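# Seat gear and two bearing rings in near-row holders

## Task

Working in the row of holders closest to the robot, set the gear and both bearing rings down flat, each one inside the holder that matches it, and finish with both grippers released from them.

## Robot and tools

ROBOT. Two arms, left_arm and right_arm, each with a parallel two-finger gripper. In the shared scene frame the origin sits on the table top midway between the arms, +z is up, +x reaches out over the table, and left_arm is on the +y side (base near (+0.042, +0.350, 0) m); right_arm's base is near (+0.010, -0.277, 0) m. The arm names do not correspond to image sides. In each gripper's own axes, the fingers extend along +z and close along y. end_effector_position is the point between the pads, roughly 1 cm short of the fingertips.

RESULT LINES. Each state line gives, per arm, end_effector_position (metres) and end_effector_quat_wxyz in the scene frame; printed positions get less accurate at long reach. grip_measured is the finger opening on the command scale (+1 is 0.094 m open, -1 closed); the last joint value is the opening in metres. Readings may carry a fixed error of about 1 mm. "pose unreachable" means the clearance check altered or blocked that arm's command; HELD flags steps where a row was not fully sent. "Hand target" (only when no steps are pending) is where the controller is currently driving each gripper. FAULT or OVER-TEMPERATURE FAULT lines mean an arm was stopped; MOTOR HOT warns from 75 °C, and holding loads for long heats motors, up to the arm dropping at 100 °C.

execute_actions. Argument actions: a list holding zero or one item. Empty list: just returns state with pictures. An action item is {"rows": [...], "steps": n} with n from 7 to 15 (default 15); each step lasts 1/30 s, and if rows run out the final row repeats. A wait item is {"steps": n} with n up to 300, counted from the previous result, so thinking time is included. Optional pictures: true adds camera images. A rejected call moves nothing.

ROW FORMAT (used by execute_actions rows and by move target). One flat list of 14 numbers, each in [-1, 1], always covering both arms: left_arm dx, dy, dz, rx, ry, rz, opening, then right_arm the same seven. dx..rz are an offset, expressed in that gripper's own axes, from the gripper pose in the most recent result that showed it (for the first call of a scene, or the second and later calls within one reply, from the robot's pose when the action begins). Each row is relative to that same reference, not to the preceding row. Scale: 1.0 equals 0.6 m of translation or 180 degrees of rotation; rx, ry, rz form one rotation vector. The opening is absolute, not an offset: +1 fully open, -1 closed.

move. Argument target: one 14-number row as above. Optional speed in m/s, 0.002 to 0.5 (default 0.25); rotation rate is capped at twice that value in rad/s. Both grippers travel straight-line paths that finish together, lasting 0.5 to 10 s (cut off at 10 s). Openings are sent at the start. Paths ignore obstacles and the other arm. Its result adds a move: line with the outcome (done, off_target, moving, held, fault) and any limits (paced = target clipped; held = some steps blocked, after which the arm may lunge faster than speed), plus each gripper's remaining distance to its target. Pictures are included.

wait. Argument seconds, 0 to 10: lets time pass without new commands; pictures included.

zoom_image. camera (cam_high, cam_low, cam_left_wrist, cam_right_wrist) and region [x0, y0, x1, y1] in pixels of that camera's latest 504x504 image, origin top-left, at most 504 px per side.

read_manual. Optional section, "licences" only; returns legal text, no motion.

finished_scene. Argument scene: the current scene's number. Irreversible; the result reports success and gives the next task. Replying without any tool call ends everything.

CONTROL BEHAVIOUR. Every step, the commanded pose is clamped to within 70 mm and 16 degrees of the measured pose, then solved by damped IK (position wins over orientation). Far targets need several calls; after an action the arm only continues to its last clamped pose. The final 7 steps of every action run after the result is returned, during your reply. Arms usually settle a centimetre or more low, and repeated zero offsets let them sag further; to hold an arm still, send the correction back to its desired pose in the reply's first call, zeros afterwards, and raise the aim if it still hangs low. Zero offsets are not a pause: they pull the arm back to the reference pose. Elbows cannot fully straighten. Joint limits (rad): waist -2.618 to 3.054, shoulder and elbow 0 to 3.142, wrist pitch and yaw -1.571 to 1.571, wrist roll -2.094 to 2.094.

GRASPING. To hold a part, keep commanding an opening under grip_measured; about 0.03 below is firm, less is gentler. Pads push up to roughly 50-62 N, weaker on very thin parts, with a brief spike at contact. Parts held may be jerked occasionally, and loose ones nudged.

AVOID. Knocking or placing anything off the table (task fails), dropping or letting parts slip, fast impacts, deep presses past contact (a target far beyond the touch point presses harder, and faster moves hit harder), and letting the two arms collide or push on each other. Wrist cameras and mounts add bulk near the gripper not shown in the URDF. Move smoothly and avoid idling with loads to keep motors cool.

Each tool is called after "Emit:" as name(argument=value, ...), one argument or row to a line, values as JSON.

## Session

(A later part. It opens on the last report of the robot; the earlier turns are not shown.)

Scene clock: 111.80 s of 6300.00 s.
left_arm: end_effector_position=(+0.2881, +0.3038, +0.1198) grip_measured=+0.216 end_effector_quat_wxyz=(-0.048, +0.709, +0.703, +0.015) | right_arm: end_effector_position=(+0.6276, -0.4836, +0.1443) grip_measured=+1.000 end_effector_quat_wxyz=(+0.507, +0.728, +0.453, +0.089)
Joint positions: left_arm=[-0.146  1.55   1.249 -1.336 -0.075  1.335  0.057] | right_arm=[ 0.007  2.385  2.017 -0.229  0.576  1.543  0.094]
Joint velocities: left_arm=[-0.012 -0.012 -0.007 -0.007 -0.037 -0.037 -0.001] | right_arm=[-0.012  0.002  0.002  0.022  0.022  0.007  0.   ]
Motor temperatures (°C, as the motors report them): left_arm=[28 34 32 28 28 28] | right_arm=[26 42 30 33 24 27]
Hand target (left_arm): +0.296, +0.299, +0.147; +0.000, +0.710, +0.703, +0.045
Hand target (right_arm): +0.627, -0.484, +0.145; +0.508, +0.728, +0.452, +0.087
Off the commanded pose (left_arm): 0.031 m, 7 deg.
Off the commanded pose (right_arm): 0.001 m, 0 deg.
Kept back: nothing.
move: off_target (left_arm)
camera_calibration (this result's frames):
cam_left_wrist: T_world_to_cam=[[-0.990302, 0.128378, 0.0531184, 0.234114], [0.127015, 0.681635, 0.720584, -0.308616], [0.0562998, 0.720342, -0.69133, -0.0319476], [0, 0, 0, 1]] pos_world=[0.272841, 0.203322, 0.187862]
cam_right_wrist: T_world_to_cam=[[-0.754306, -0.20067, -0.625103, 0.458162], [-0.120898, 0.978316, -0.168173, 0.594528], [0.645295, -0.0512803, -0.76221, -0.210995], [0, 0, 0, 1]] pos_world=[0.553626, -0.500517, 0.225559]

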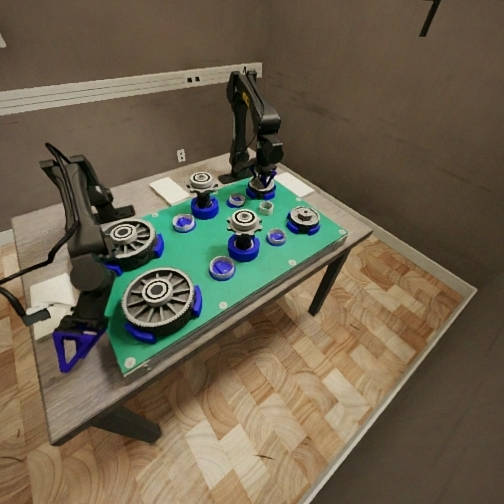

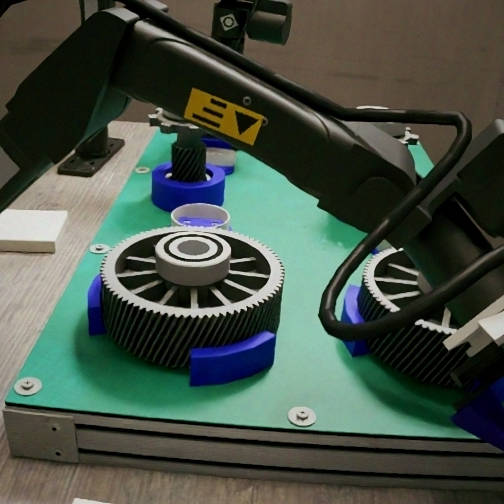

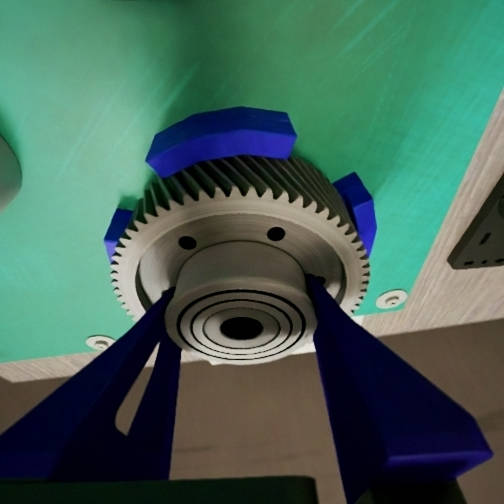

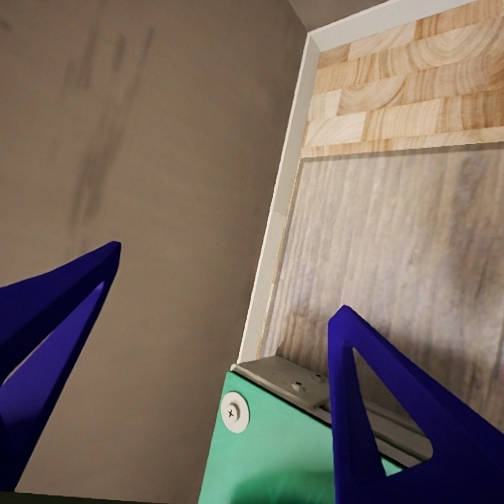

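It's going in; lowering.

Emit:
move(
  target=[-0.004,0,0,-0.02,-0.015,0,0.18,0,0,0,0,0,0,1],
  speed=0.02,
)

Emit:
move(
  target=[0,0,0,0,0,0,0.6,0,0,0,0,0,0,1],
)

Emit:
move(
  target=[0,-0.05,-0.13,0,0,0,0.6,0,0,0,0,0,0,1],
  speed=0.12,
)

Emit:
zoom_image(
  camera="cam_high",
  region=[160, 150, 330, 290],
)

Scene clock: 114.30 s of 6300.00 s.
left_arm: end_effector_position=(+0.2860, +0.3057, +0.1150) grip_measured=+0.216 end_effector_quat_wxyz=(-0.033, +0.709, +0.704, +0.024) | right_arm: end_effector_position=(+0.6282, -0.4829, +0.1441) grip_measured=+1.000 end_effector_quat_wxyz=(+0.505, +0.728, +0.454, +0.091)
Joint positions: left_arm=[-0.141  1.508  1.191 -1.285 -0.075  1.34   0.057] | right_arm=[ 0.007  2.385  2.017 -0.229  0.571  1.544  0.094]
Joint velocities: left_arm=[ 0.002 -0.002  0.007  0.066 -0.066 -0.007  0.001] | right_arm=[-0.007 -0.012 -0.017  0.051 -0.066 -0.007  0.   ]
Motor temperatures (°C, as the motors report them): left_arm=[28 34 31 28 28 28] | right_arm=[26 42 30 33 24 27]
Hand target (left_arm): +0.288, +0.301, +0.119; -0.009, +0.710, +0.704, +0.020
Hand target (right_arm): +0.628, -0.484, +0.144; +0.507, +0.728, +0.453, +0.089
Off the commanded pose (left_arm): 0.007 m, 3 deg.
Off the commanded pose (right_arm): 0.001 m, 0 deg.
Kept back: nothing.
move: off_target (left_arm)
camera_calibration (this result's frames):
cam_left_wrist: T_world_to_cam=[[-0.991533, 0.128678, 0.0174342, 0.236376], [0.101851, 0.687389, 0.719113, -0.30057], [0.0805499, 0.7148, -0.694675, -0.041414], [0, 0, 0, 1]] pos_world=[0.268324, 0.205795, 0.183253]
cam_right_wrist: T_world_to_cam=[[-0.752852, -0.201599, -0.626556, 0.457393], [-0.124699, 0.978384, -0.164967, 0.595809], [0.646269, -0.0460649, -0.761718, -0.209705], [0, 0, 0, 1]] pos_world=[0.554172, -0.50038, 0.225135]

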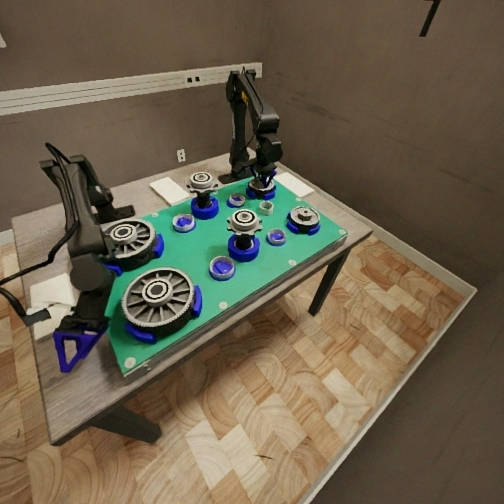

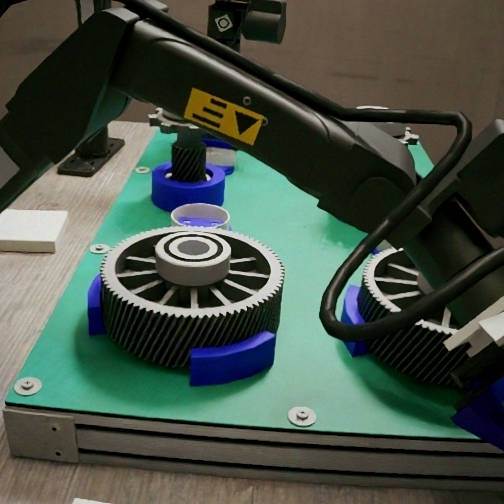

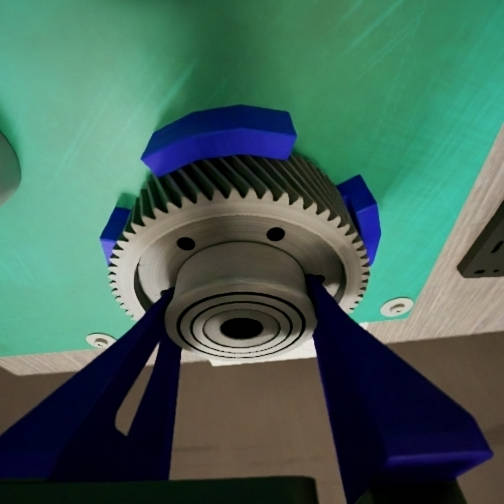

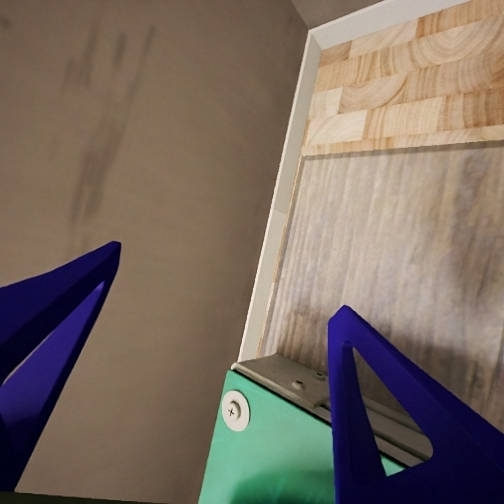

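Scene clock: 114.80 s of 6300.00 s.
left_arm: end_effector_position=(+0.2859, +0.3061, +0.1150) grip_measured=+0.598 end_effector_quat_wxyz=(-0.033, +0.709, +0.704, +0.025) | right_arm: end_effector_position=(+0.6287, -0.4822, +0.1438) grip_measured=+1.000 end_effector_quat_wxyz=(+0.504, +0.728, +0.455, +0.093)
Joint positions: left_arm=[-0.141  1.508  1.191 -1.285 -0.077  1.34   0.075] | right_arm=[ 0.007  2.385  2.017 -0.229  0.566  1.544  0.094]
Joint velocities: left_arm=[ 0.012  0.012  0.002  0.007 -0.007 -0.037 -0.   ] | right_arm=[ 0.012 -0.007 -0.012 -0.007  0.037  0.007  0.   ]
Motor temperatures (°C, as the motors report them): left_arm=[28 34 31 28 28 28] | right_arm=[26 42 30 33 24 27]
Hand target (left_arm): +0.286, +0.306, +0.115; -0.033, +0.709, +0.704, +0.024
Hand target (right_arm): +0.628, -0.483, +0.144; +0.505, +0.728, +0.454, +0.091
Off the commanded pose (left_arm): 0.000 m, 0 deg.
Off the commanded pose (right_arm): 0.001 m, 0 deg.
Kept back: nothing.
move: done
camera_calibration (this result's frames):
cam_left_wrist: T_world_to_cam=[[-0.99152, 0.128695, 0.0180286, 0.23614], [0.10216, 0.686188, 0.720215, -0.300636], [0.0803172, 0.715949, -0.693517, -0.0420244], [0, 0, 0, 1]] pos_world=[0.268225, 0.20599, 0.183121]
cam_right_wrist: T_world_to_cam=[[-0.751514, -0.202792, -0.627776, 0.456535], [-0.12872, 0.978367, -0.161953, 0.597216], [0.647038, -0.0409021, -0.76136, -0.208296], [0, 0, 0, 1]] pos_world=[0.554742, -0.500235, 0.224734]

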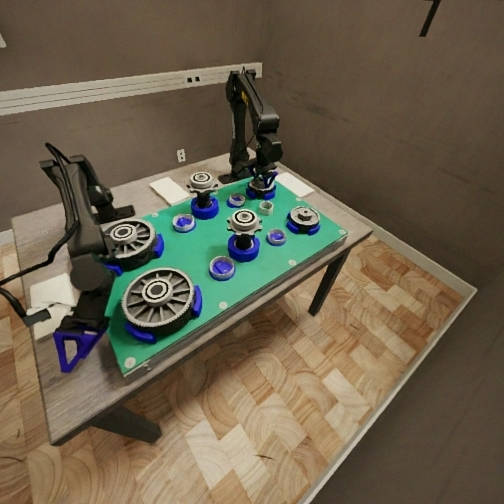

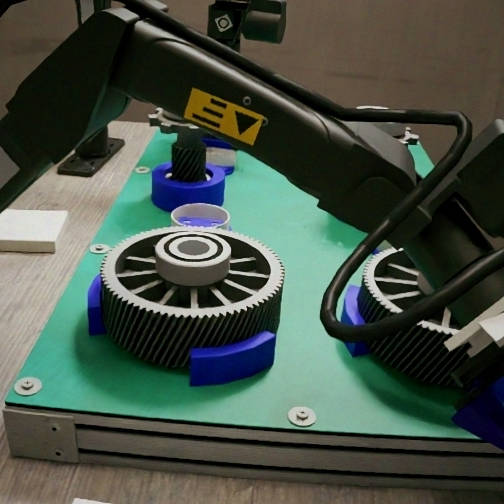

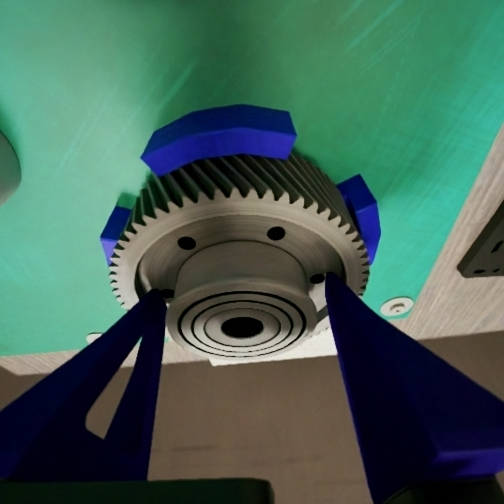

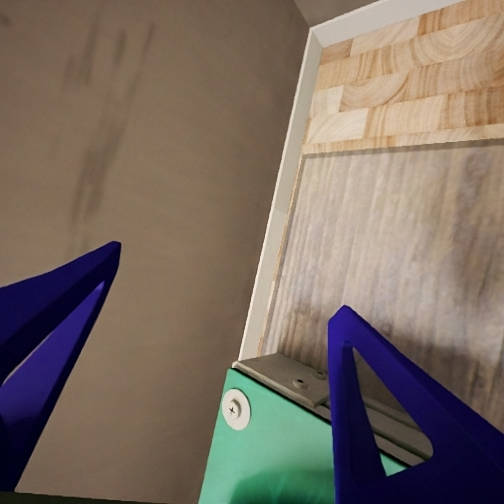

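Scene clock: 116.00 s of 6300.00 s.
left_arm: end_effector_position=(+0.2586, +0.3036, +0.1832) grip_measured=+0.598 end_effector_quat_wxyz=(-0.031, +0.710, +0.703, +0.027) | right_arm: end_effector_position=(+0.6293, -0.4815, +0.1435) grip_measured=+1.000 end_effector_quat_wxyz=(+0.503, +0.728, +0.457, +0.096)
Joint positions: left_arm=[-0.182  1.421  1.386 -1.563 -0.078  1.301  0.075] | right_arm=[ 0.007  2.385  2.017 -0.229  0.56   1.544  0.094]
Joint velocities: left_arm=[-0.002  0.002 -0.012 -0.007  0.022 -0.007 -0.   ] | right_arm=[-0.007  0.007  0.007 -0.066  0.022 -0.037  0.   ]
Motor temperatures (°C, as the motors report them): left_arm=[28 34 31 28 28 28] | right_arm=[26 42 30 33 24 27]
Hand target (left_arm): +0.256, +0.301, +0.192; -0.022, +0.710, +0.704, +0.031
Hand target (right_arm): +0.629, -0.482, +0.144; +0.504, +0.728, +0.455, +0.093
Off the commanded pose (left_arm): 0.011 m, 0 deg.
Off the commanded pose (right_arm): 0.001 m, 0 deg.
joint sent to its limit (left arm) — the command would take joint 4 (wrist pitch) past its lower limit, so that joint was sent only as far as its limit.
Kept back: nothing.
move: off_target (left_arm)
camera_calibration (this result's frames):
cam_left_wrist: T_world_to_cam=[[-0.991405, 0.130366, 0.0109729, 0.208976], [0.0981473, 0.68568, 0.721256, -0.344319], [0.0865035, 0.716134, -0.692582, 0.00735748], [0, 0, 0, 1]] pos_world=[0.240338, 0.20358, 0.251145]
cam_right_wrist: T_world_to_cam=[[-0.75017, -0.203974, -0.628998, 0.455679], [-0.132743, 0.978324, -0.15894, 0.598615], [0.647784, -0.0357368, -0.760986, -0.206878], [0, 0, 0, 1]] pos_world=[0.555311, -0.500086, 0.224334]

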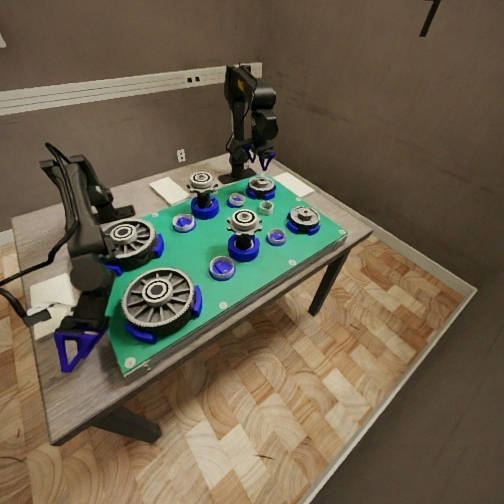

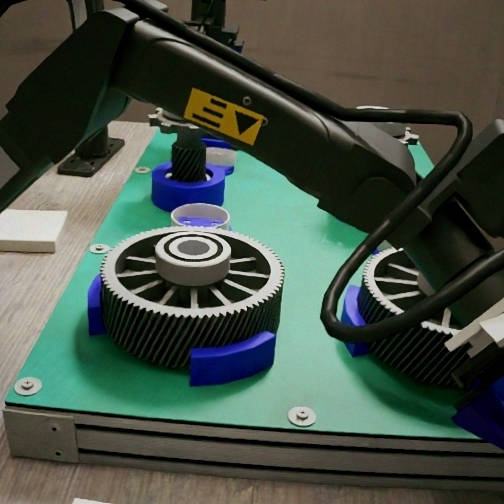

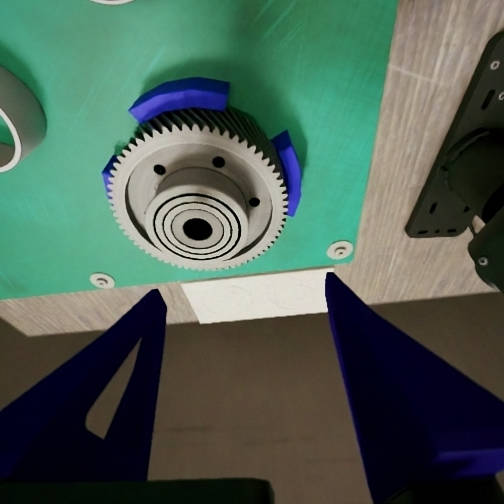

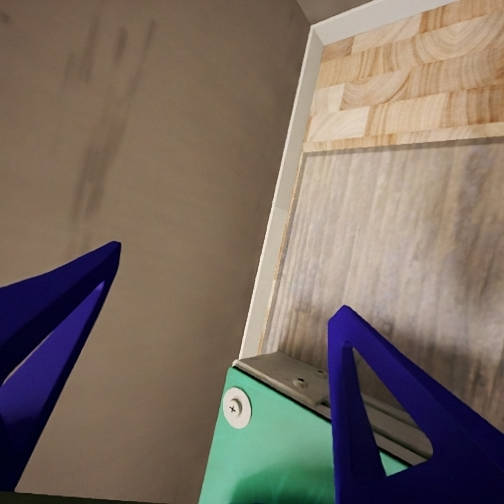

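Region (160, 150, 330, 290) of cam_high's 504x504 image, scaled by 2.965, with more detail than that image has; it fills the top 415 rows of this view, and the rest is white.

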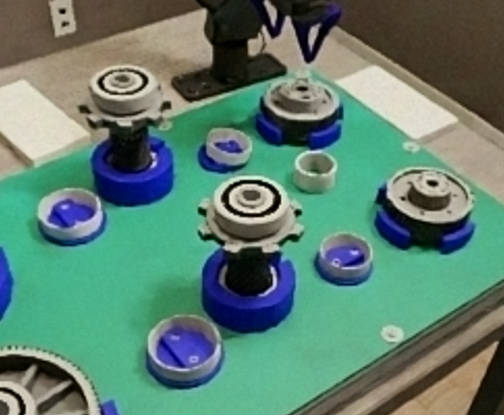

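Emit:
zoom_image(
  camera="cam_high",
  region=[220, 185, 295, 250],
)

Emit:
zoom_image(
  camera="cam_low",
  region=[180, 125, 260, 185],
)

Region (220, 185, 295, 250) of cam_high's 504x504 image, scaled by 6.720, with more detail than that image has; it fills the top 437 rows of this view, and the rest is white.

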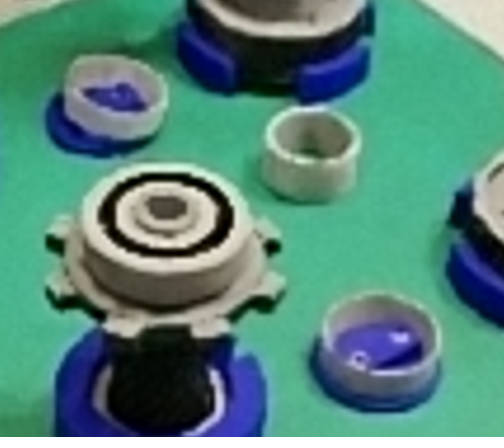

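Region (180, 125, 260, 185) of cam_low's 504x504 image, scaled by 6.300, with more detail than that image has; it fills the top 378 rows of this view, and the rest is white.

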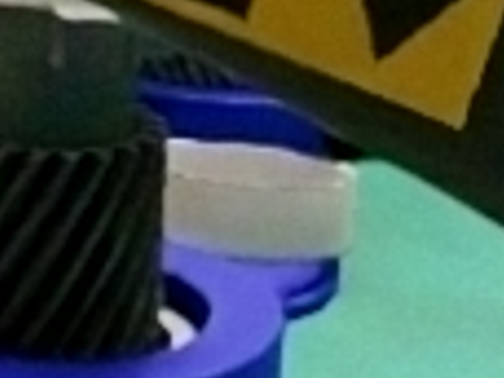

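Emit:
execute_actions(
  actions=[],
)

Emit:
zoom_image(
  camera="cam_high",
  region=[200,150,320,270],
)

Scene clock: 117.13 s of 6300.00 s.
left_arm: end_effector_position=(+0.2584, +0.3037, +0.1832) grip_measured=+0.598 end_effector_quat_wxyz=(-0.032, +0.709, +0.704, +0.027) | right_arm: end_effector_position=(+0.6293, -0.4815, +0.1435) grip_measured=+1.000 end_effector_quat_wxyz=(+0.503, +0.728, +0.457, +0.096)
Joint positions: left_arm=[-0.182  1.421  1.386 -1.564 -0.078  1.3    0.075] | right_arm=[ 0.007  2.385  2.017 -0.229  0.56   1.544  0.094]
Joint velocities: left_arm=[-0.007 -0.027  0.012  0.022  0.081 -0.095  0.   ] | right_arm=[-0.002 -0.017 -0.002 -0.066  0.022  0.007  0.   ]
Motor temperatures (°C, as the motors report them): left_arm=[28 34 31 28 28 28] | right_arm=[26 42 30 33 24 27]
Hand target (left_arm): +0.256, +0.301, +0.192; -0.022, +0.710, +0.704, +0.031
Hand target (right_arm): +0.629, -0.482, +0.144; +0.504, +0.728, +0.455, +0.093
Off the commanded pose (left_arm): 0.011 m, 0 deg.
Off the commanded pose (right_arm): 0.001 m, 0 deg.
Kept back: nothing.
Steps of this call (steps 1 to 34: nothing new was sent). Readings (end_effector_position):
1: left_arm (+0.2586, +0.3036, +0.1832) | right_arm (+0.6293, -0.4815, +0.1435)
2: left_arm (+0.2585, +0.3037, +0.1832) | right_arm (+0.6293, -0.4815, +0.1435)
4: left_arm (+0.2584, +0.3037, +0.1832) | right_arm (+0.6293, -0.4815, +0.1435)
8: left_arm (+0.2584, +0.3037, +0.1832) | right_arm (+0.6293, -0.4815, +0.1435)
34: the state above
camera_calibration (this result's frames):
cam_left_wrist: T_world_to_cam=[[-0.991492, 0.129609, 0.0120431, 0.208752], [0.0983746, 0.685526, 0.721372, -0.344385], [0.0852402, 0.716419, -0.692443, 0.00754555], [0, 0, 0, 1]] pos_world=[0.240211, 0.203623, 0.25114]
cam_right_wrist: T_world_to_cam=[[-0.75017, -0.203974, -0.628998, 0.455679], [-0.132743, 0.978324, -0.15894, 0.598615], [0.647784, -0.0357368, -0.760986, -0.206878], [0, 0, 0, 1]] pos_world=[0.555311, -0.500086, 0.224334]

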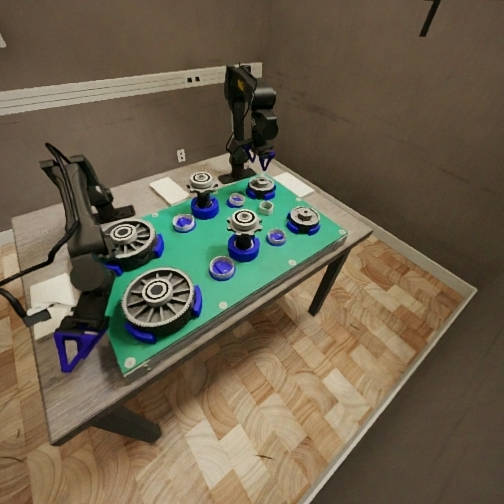

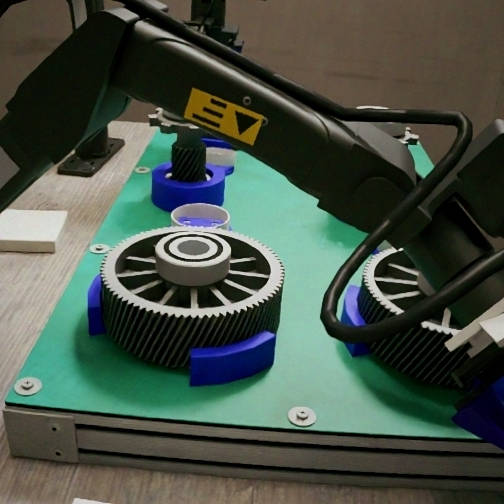

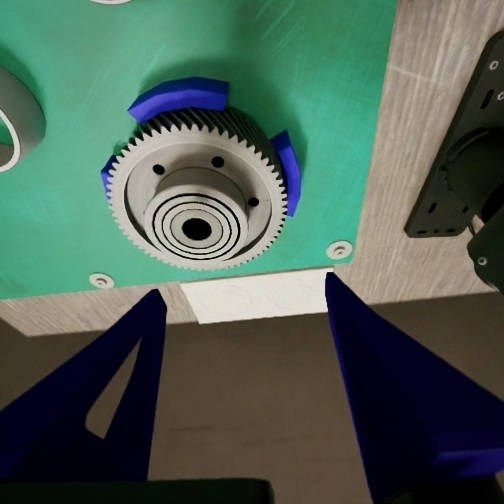

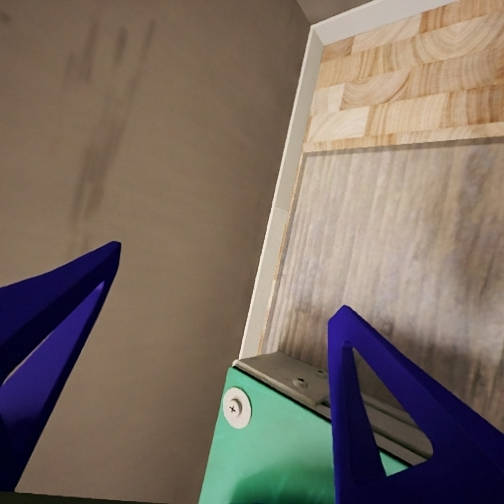

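Region (200, 150, 320, 270) of cam_high's 504x504 image, scaled by 4.200, with more detail than that image has.

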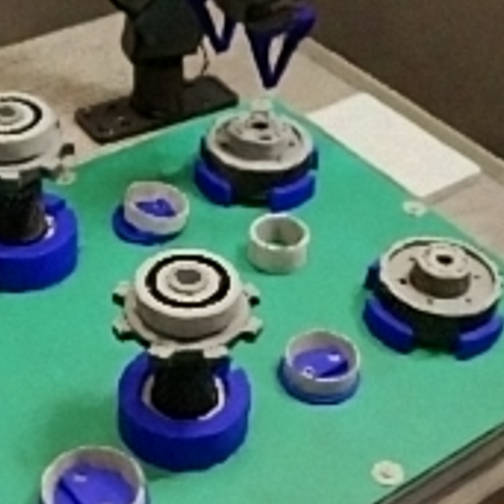

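Emit:
move(
  target=[-0.12,0.07,0.075,0,0,-0.5,-1,0,0,0,0,0,0,1],
  speed=0.4,
)

Scene clock: 120.30 s of 6300.00 s.
left_arm: end_effector_position=(+0.2927, +0.2426, +0.1310) grip_measured=-0.995 end_effector_quat_wxyz=(-0.018, +0.006, +0.999, +0.048) | right_arm: end_effector_position=(+0.6298, -0.4807, +0.1432) grip_measured=+1.000 end_effector_quat_wxyz=(+0.502, +0.727, +0.458, +0.098)
Joint positions: left_arm=[-0.358  1.641  1.386 -1.391 -0.07  -0.445  0.   ] | right_arm=[ 0.007  2.385  2.017 -0.229  0.555  1.545  0.094]
Joint velocities: left_arm=[-0.007 -0.017 -0.002 -0.022 -0.022 -0.051 -0.001] | right_arm=[ 0.007  0.007  0.017 -0.051 -0.007 -0.081  0.   ]
Motor temperatures (°C, as the motors report them): left_arm=[28 33 31 28 28 28] | right_arm=[26 43 30 33 24 27]
Hand target (left_arm): +0.301, +0.236, +0.135; -0.002, +0.004, +0.999, +0.042
Hand target (right_arm): +0.629, -0.481, +0.143; +0.503, +0.728, +0.457, +0.096
Off the commanded pose (left_arm): 0.010 m, 2 deg.
Off the commanded pose (right_arm): 0.001 m, 0 deg.
Kept back: nothing.
move: done
camera_calibration (this result's frames):
cam_left_wrist: T_world_to_cam=[[-0.13502, -0.986286, -0.0949203, 0.285435], [-0.717745, 0.0313125, 0.695602, 0.132781], [-0.68309, 0.162049, -0.712129, 0.374138], [0, 0, 0, 1]] pos_world=[0.389412, 0.216734, 0.201165]
cam_right_wrist: T_world_to_cam=[[-0.748822, -0.205146, -0.630223, 0.454824], [-0.136768, 0.978254, -0.155929, 0.600006], [0.648506, -0.030569, -0.760596, -0.20545], [0, 0, 0, 1]] pos_world=[0.555879, -0.499933, 0.223934]

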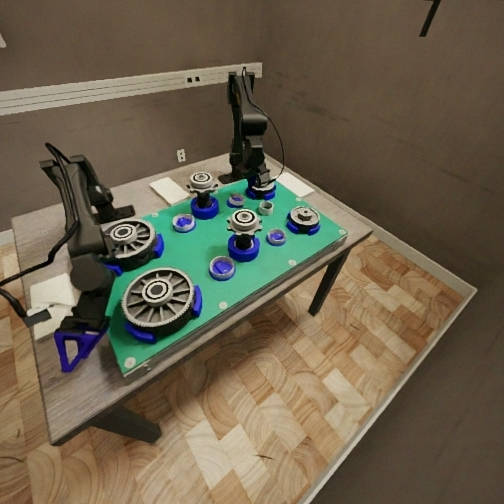

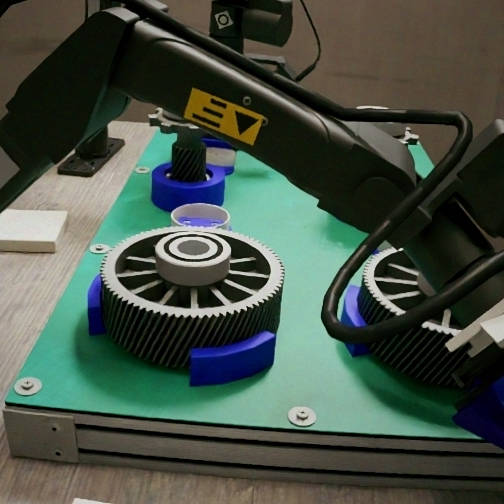

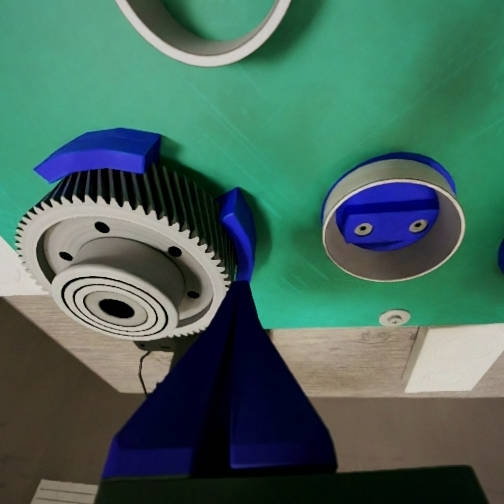

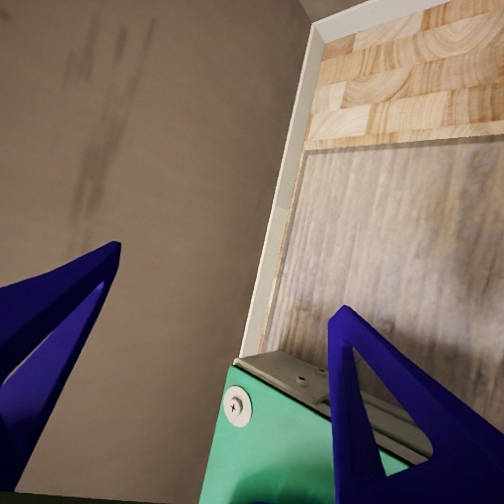

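Emit:
zoom_image(
  camera="cam_left_wrist",
  region=[300,130,490,300],
)

Emit:
zoom_image(
  camera="cam_high",
  region=[215,180,295,250],
)

Region (300, 130, 490, 300) of cam_left_wrist's 504x504 image, scaled by 2.653, with more detail than that image has; it fills the top 451 rows of this view, and the rest is white.

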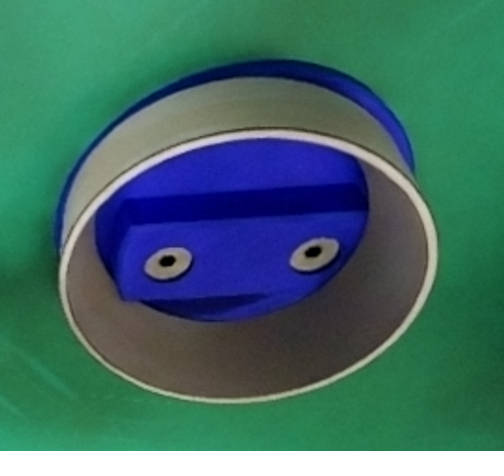

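Region (215, 180, 295, 250) of cam_high's 504x504 image, scaled by 6.300, with more detail than that image has; it fills the top 441 rows of this view, and the rest is white.

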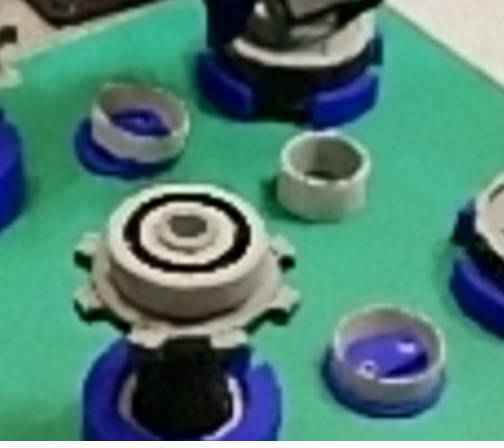

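Still perched on the −y end. Descending beside it and pushing.

Emit:
move(
  target=[-0.01,-0.04,0,0,-0.03,0,-1,0,0,0,0,0,0,1],
)

Emit:
move(
  target=[0,0,0.055,0,0,0,-1,0,0,0,0,0,0,1],
  speed=0.08,
)

Emit:
move(
  target=[0,-0.035,-0.012,0,0,0,-1,0,0,0,0,0,0,1],
  speed=0.02,
)

Scene clock: 123.30 s of 6300.00 s.
left_arm: end_effector_position=(+0.2997, +0.2184, +0.1307) grip_measured=-0.995 end_effector_quat_wxyz=(+0.021, +0.010, +0.999, +0.045) | right_arm: end_effector_position=(+0.6303, -0.4801, +0.1429) grip_measured=+1.000 end_effector_quat_wxyz=(+0.501, +0.727, +0.459, +0.100)
Joint positions: left_arm=[-0.441  1.641  1.386 -1.325 -0.099 -0.517  0.   ] | right_arm=[ 0.007  2.385  2.017 -0.229  0.55   1.545  0.094]
Joint velocities: left_arm=[-0.017  0.002  0.002  0.022  0.051 -0.066  0.   ] | right_arm=[-0.002  0.002 -0.007  0.007  0.022  0.081  0.   ]
Motor temperatures (°C, as the motors report them): left_arm=[28 33 31 28 28 28] | right_arm=[26 43 30 33 24 27]
Hand target (left_arm): +0.299, +0.219, +0.129; +0.029, +0.007, +0.998, +0.048
Hand target (right_arm): +0.630, -0.481, +0.143; +0.502, +0.727, +0.458, +0.097
Off the commanded pose (left_arm): 0.003 m, 1 deg.
Off the commanded pose (right_arm): 0.001 m, 0 deg.
Kept back: nothing.
move: done
camera_calibration (this result's frames):
cam_left_wrist: T_world_to_cam=[[-0.139726, -0.985208, -0.0992044, 0.264148], [-0.7697, 0.0450385, 0.636815, 0.159073], [-0.622928, 0.165337, -0.764608, 0.370825], [0, 0, 0, 1]] pos_world=[0.390344, 0.191766, 0.20844]
cam_right_wrist: T_world_to_cam=[[-0.747558, -0.206204, -0.631377, 0.454039], [-0.140491, 0.97817, -0.153122, 0.60128], [0.649168, -0.0257643, -0.760208, -0.204124], [0, 0, 0, 1]] pos_world=[0.556406, -0.499788, 0.223562]

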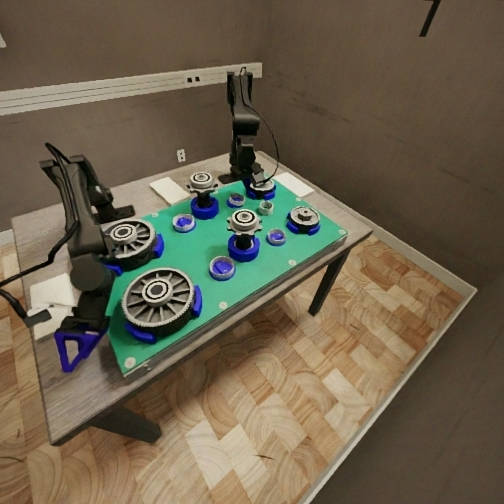

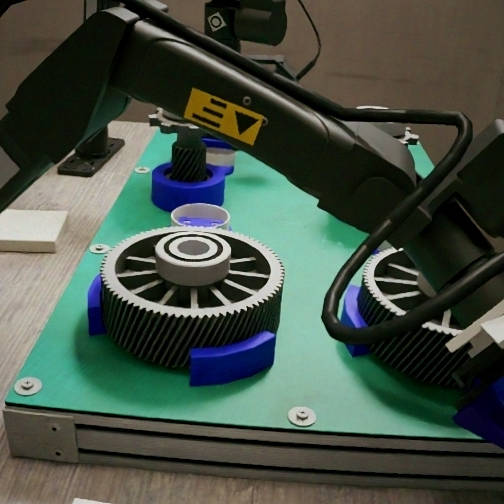

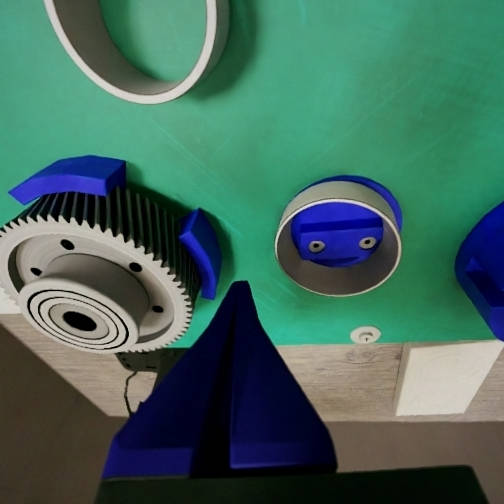

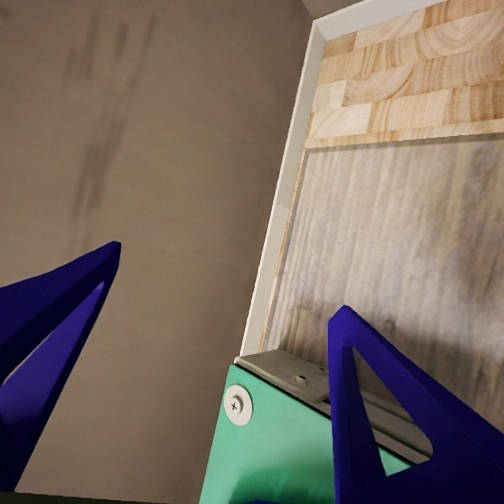

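Scene clock: 124.27 s of 6300.00 s.
left_arm: end_effector_position=(+0.2990, +0.2188, +0.1037) grip_measured=-0.995 end_effector_quat_wxyz=(+0.023, +0.010, +0.999, +0.044) | right_arm: end_effector_position=(+0.6309, -0.4793, +0.1427) grip_measured=+1.000 end_effector_quat_wxyz=(+0.500, +0.727, +0.460, +0.102)
Joint positions: left_arm=[-0.441  1.641  1.279 -1.214 -0.099 -0.516  0.   ] | right_arm=[ 0.007  2.385  2.017 -0.229  0.545  1.545  0.094]
Joint velocities: left_arm=[-0.017 -0.022 -0.002  0.022 -0.037  0.051  0.001] | right_arm=[-0.017 -0.002 -0.007  0.007 -0.037 -0.007  0.   ]
Motor temperatures (°C, as the motors report them): left_arm=[28 33 31 28 28 28] | right_arm=[26 43 30 33 24 27]
Hand target (left_arm): +0.301, +0.221, +0.098; +0.021, +0.010, +0.999, +0.045
Hand target (right_arm): +0.630, -0.480, +0.143; +0.501, +0.727, +0.459, +0.100
Off the commanded pose (left_arm): 0.007 m, 0 deg.
Off the commanded pose (right_arm): 0.001 m, 0 deg.
Kept back: nothing.
move: done
camera_calibration (this result's frames):
cam_left_wrist: T_world_to_cam=[[-0.140158, -0.985291, -0.097767, 0.261815], [-0.771706, 0.0468407, 0.634252, 0.176104], [-0.620343, 0.164343, -0.76692, 0.349331], [0, 0, 0, 1]] pos_world=[0.389301, 0.192305, 0.181812]
cam_right_wrist: T_world_to_cam=[[-0.746201, -0.207355, -0.632605, 0.453188], [-0.144519, 0.978049, -0.150115, 0.602654], [0.649845, -0.0205923, -0.759787, -0.202678], [0, 0, 0, 1]] pos_world=[0.556973, -0.499628, 0.223164]

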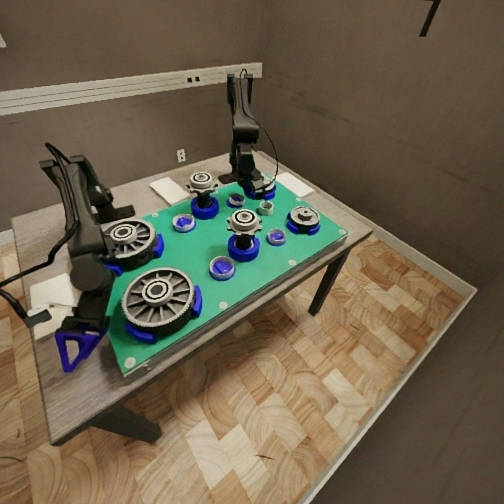

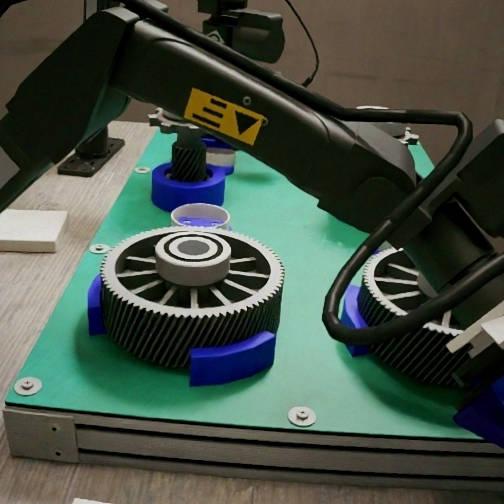

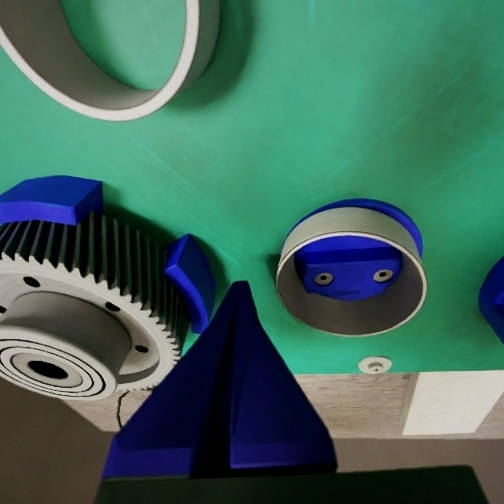

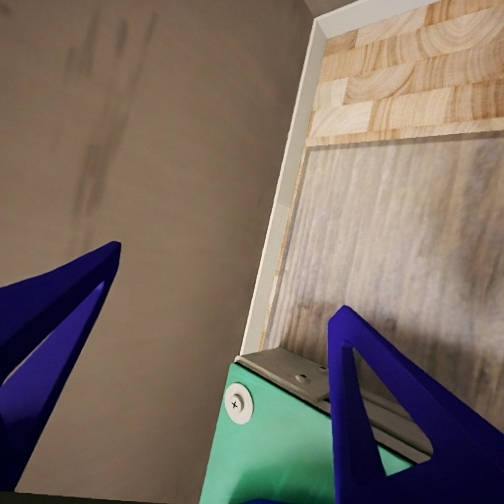

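Scene clock: 125.60 s of 6300.00 s.
left_arm: end_effector_position=(+0.2968, +0.2024, +0.1049) grip_measured=-0.995 end_effector_quat_wxyz=(+0.021, +0.012, +0.999, +0.046) | right_arm: end_effector_position=(+0.6314, -0.4787, +0.1424) grip_measured=+1.000 end_effector_quat_wxyz=(+0.498, +0.727, +0.461, +0.103)
Joint positions: left_arm=[-0.493  1.673  1.318 -1.231 -0.099 -0.565  0.   ] | right_arm=[ 0.007  2.385  2.017 -0.229  0.54   1.546  0.094]
Joint velocities: left_arm=[-0.002 -0.007  0.002 -0.037 -0.037 -0.022 -0.001] | right_arm=[-0.012 -0.012  0.007 -0.037 -0.051 -0.125  0.   ]
Motor temperatures (°C, as the motors report them): left_arm=[28 33 31 28 28 28] | right_arm=[26 43 30 33 24 27]
Hand target (left_arm): +0.299, +0.198, +0.109; +0.023, +0.010, +0.999, +0.044
Hand target (right_arm): +0.631, -0.479, +0.143; +0.500, +0.727, +0.460, +0.101
Off the commanded pose (left_arm): 0.007 m, 0 deg.
Off the commanded pose (right_arm): 0.001 m, 0 deg.
Kept back: nothing.
move: done
camera_calibration (this result's frames):
cam_left_wrist: T_world_to_cam=[[-0.143457, -0.984549, -0.100415, 0.246514], [-0.768811, 0.0469779, 0.637749, 0.173249], [-0.623178, 0.168689, -0.763671, 0.351185], [0, 0, 0, 1]] pos_world=[0.387411, 0.175325, 0.182454]
cam_right_wrist: T_world_to_cam=[[-0.744928, -0.208394, -0.633762, 0.452406], [-0.148245, 0.977918, -0.147311, 0.603913], [0.650466, -0.0157839, -0.759372, -0.201335], [0, 0, 0, 1]] pos_world=[0.557499, -0.499477, 0.222793]

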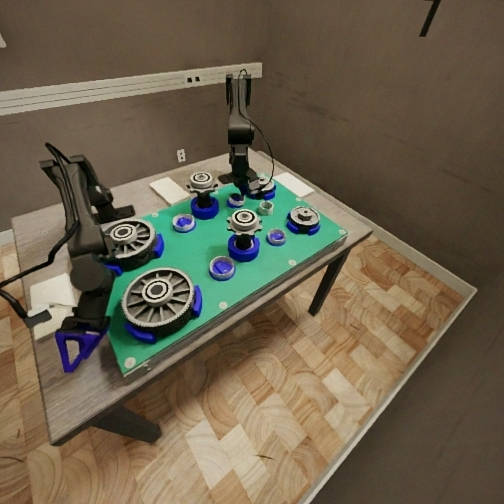

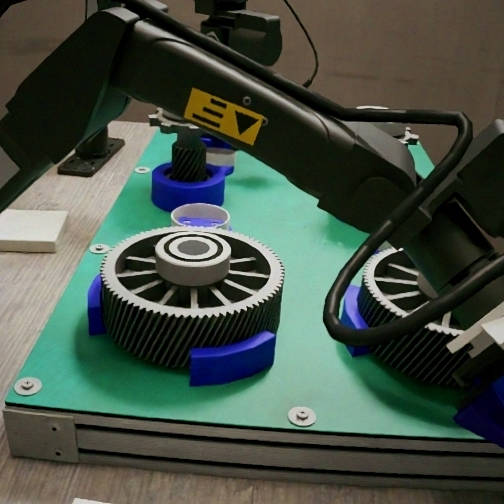

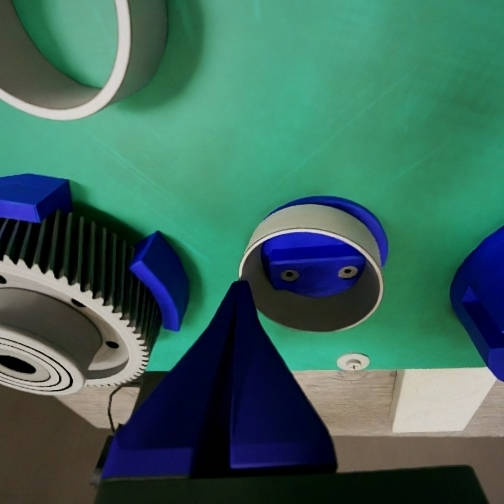

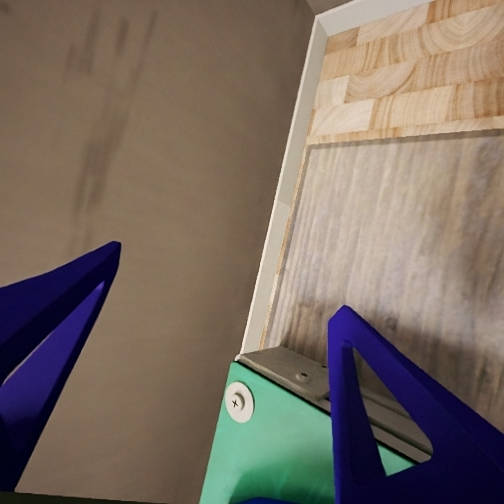

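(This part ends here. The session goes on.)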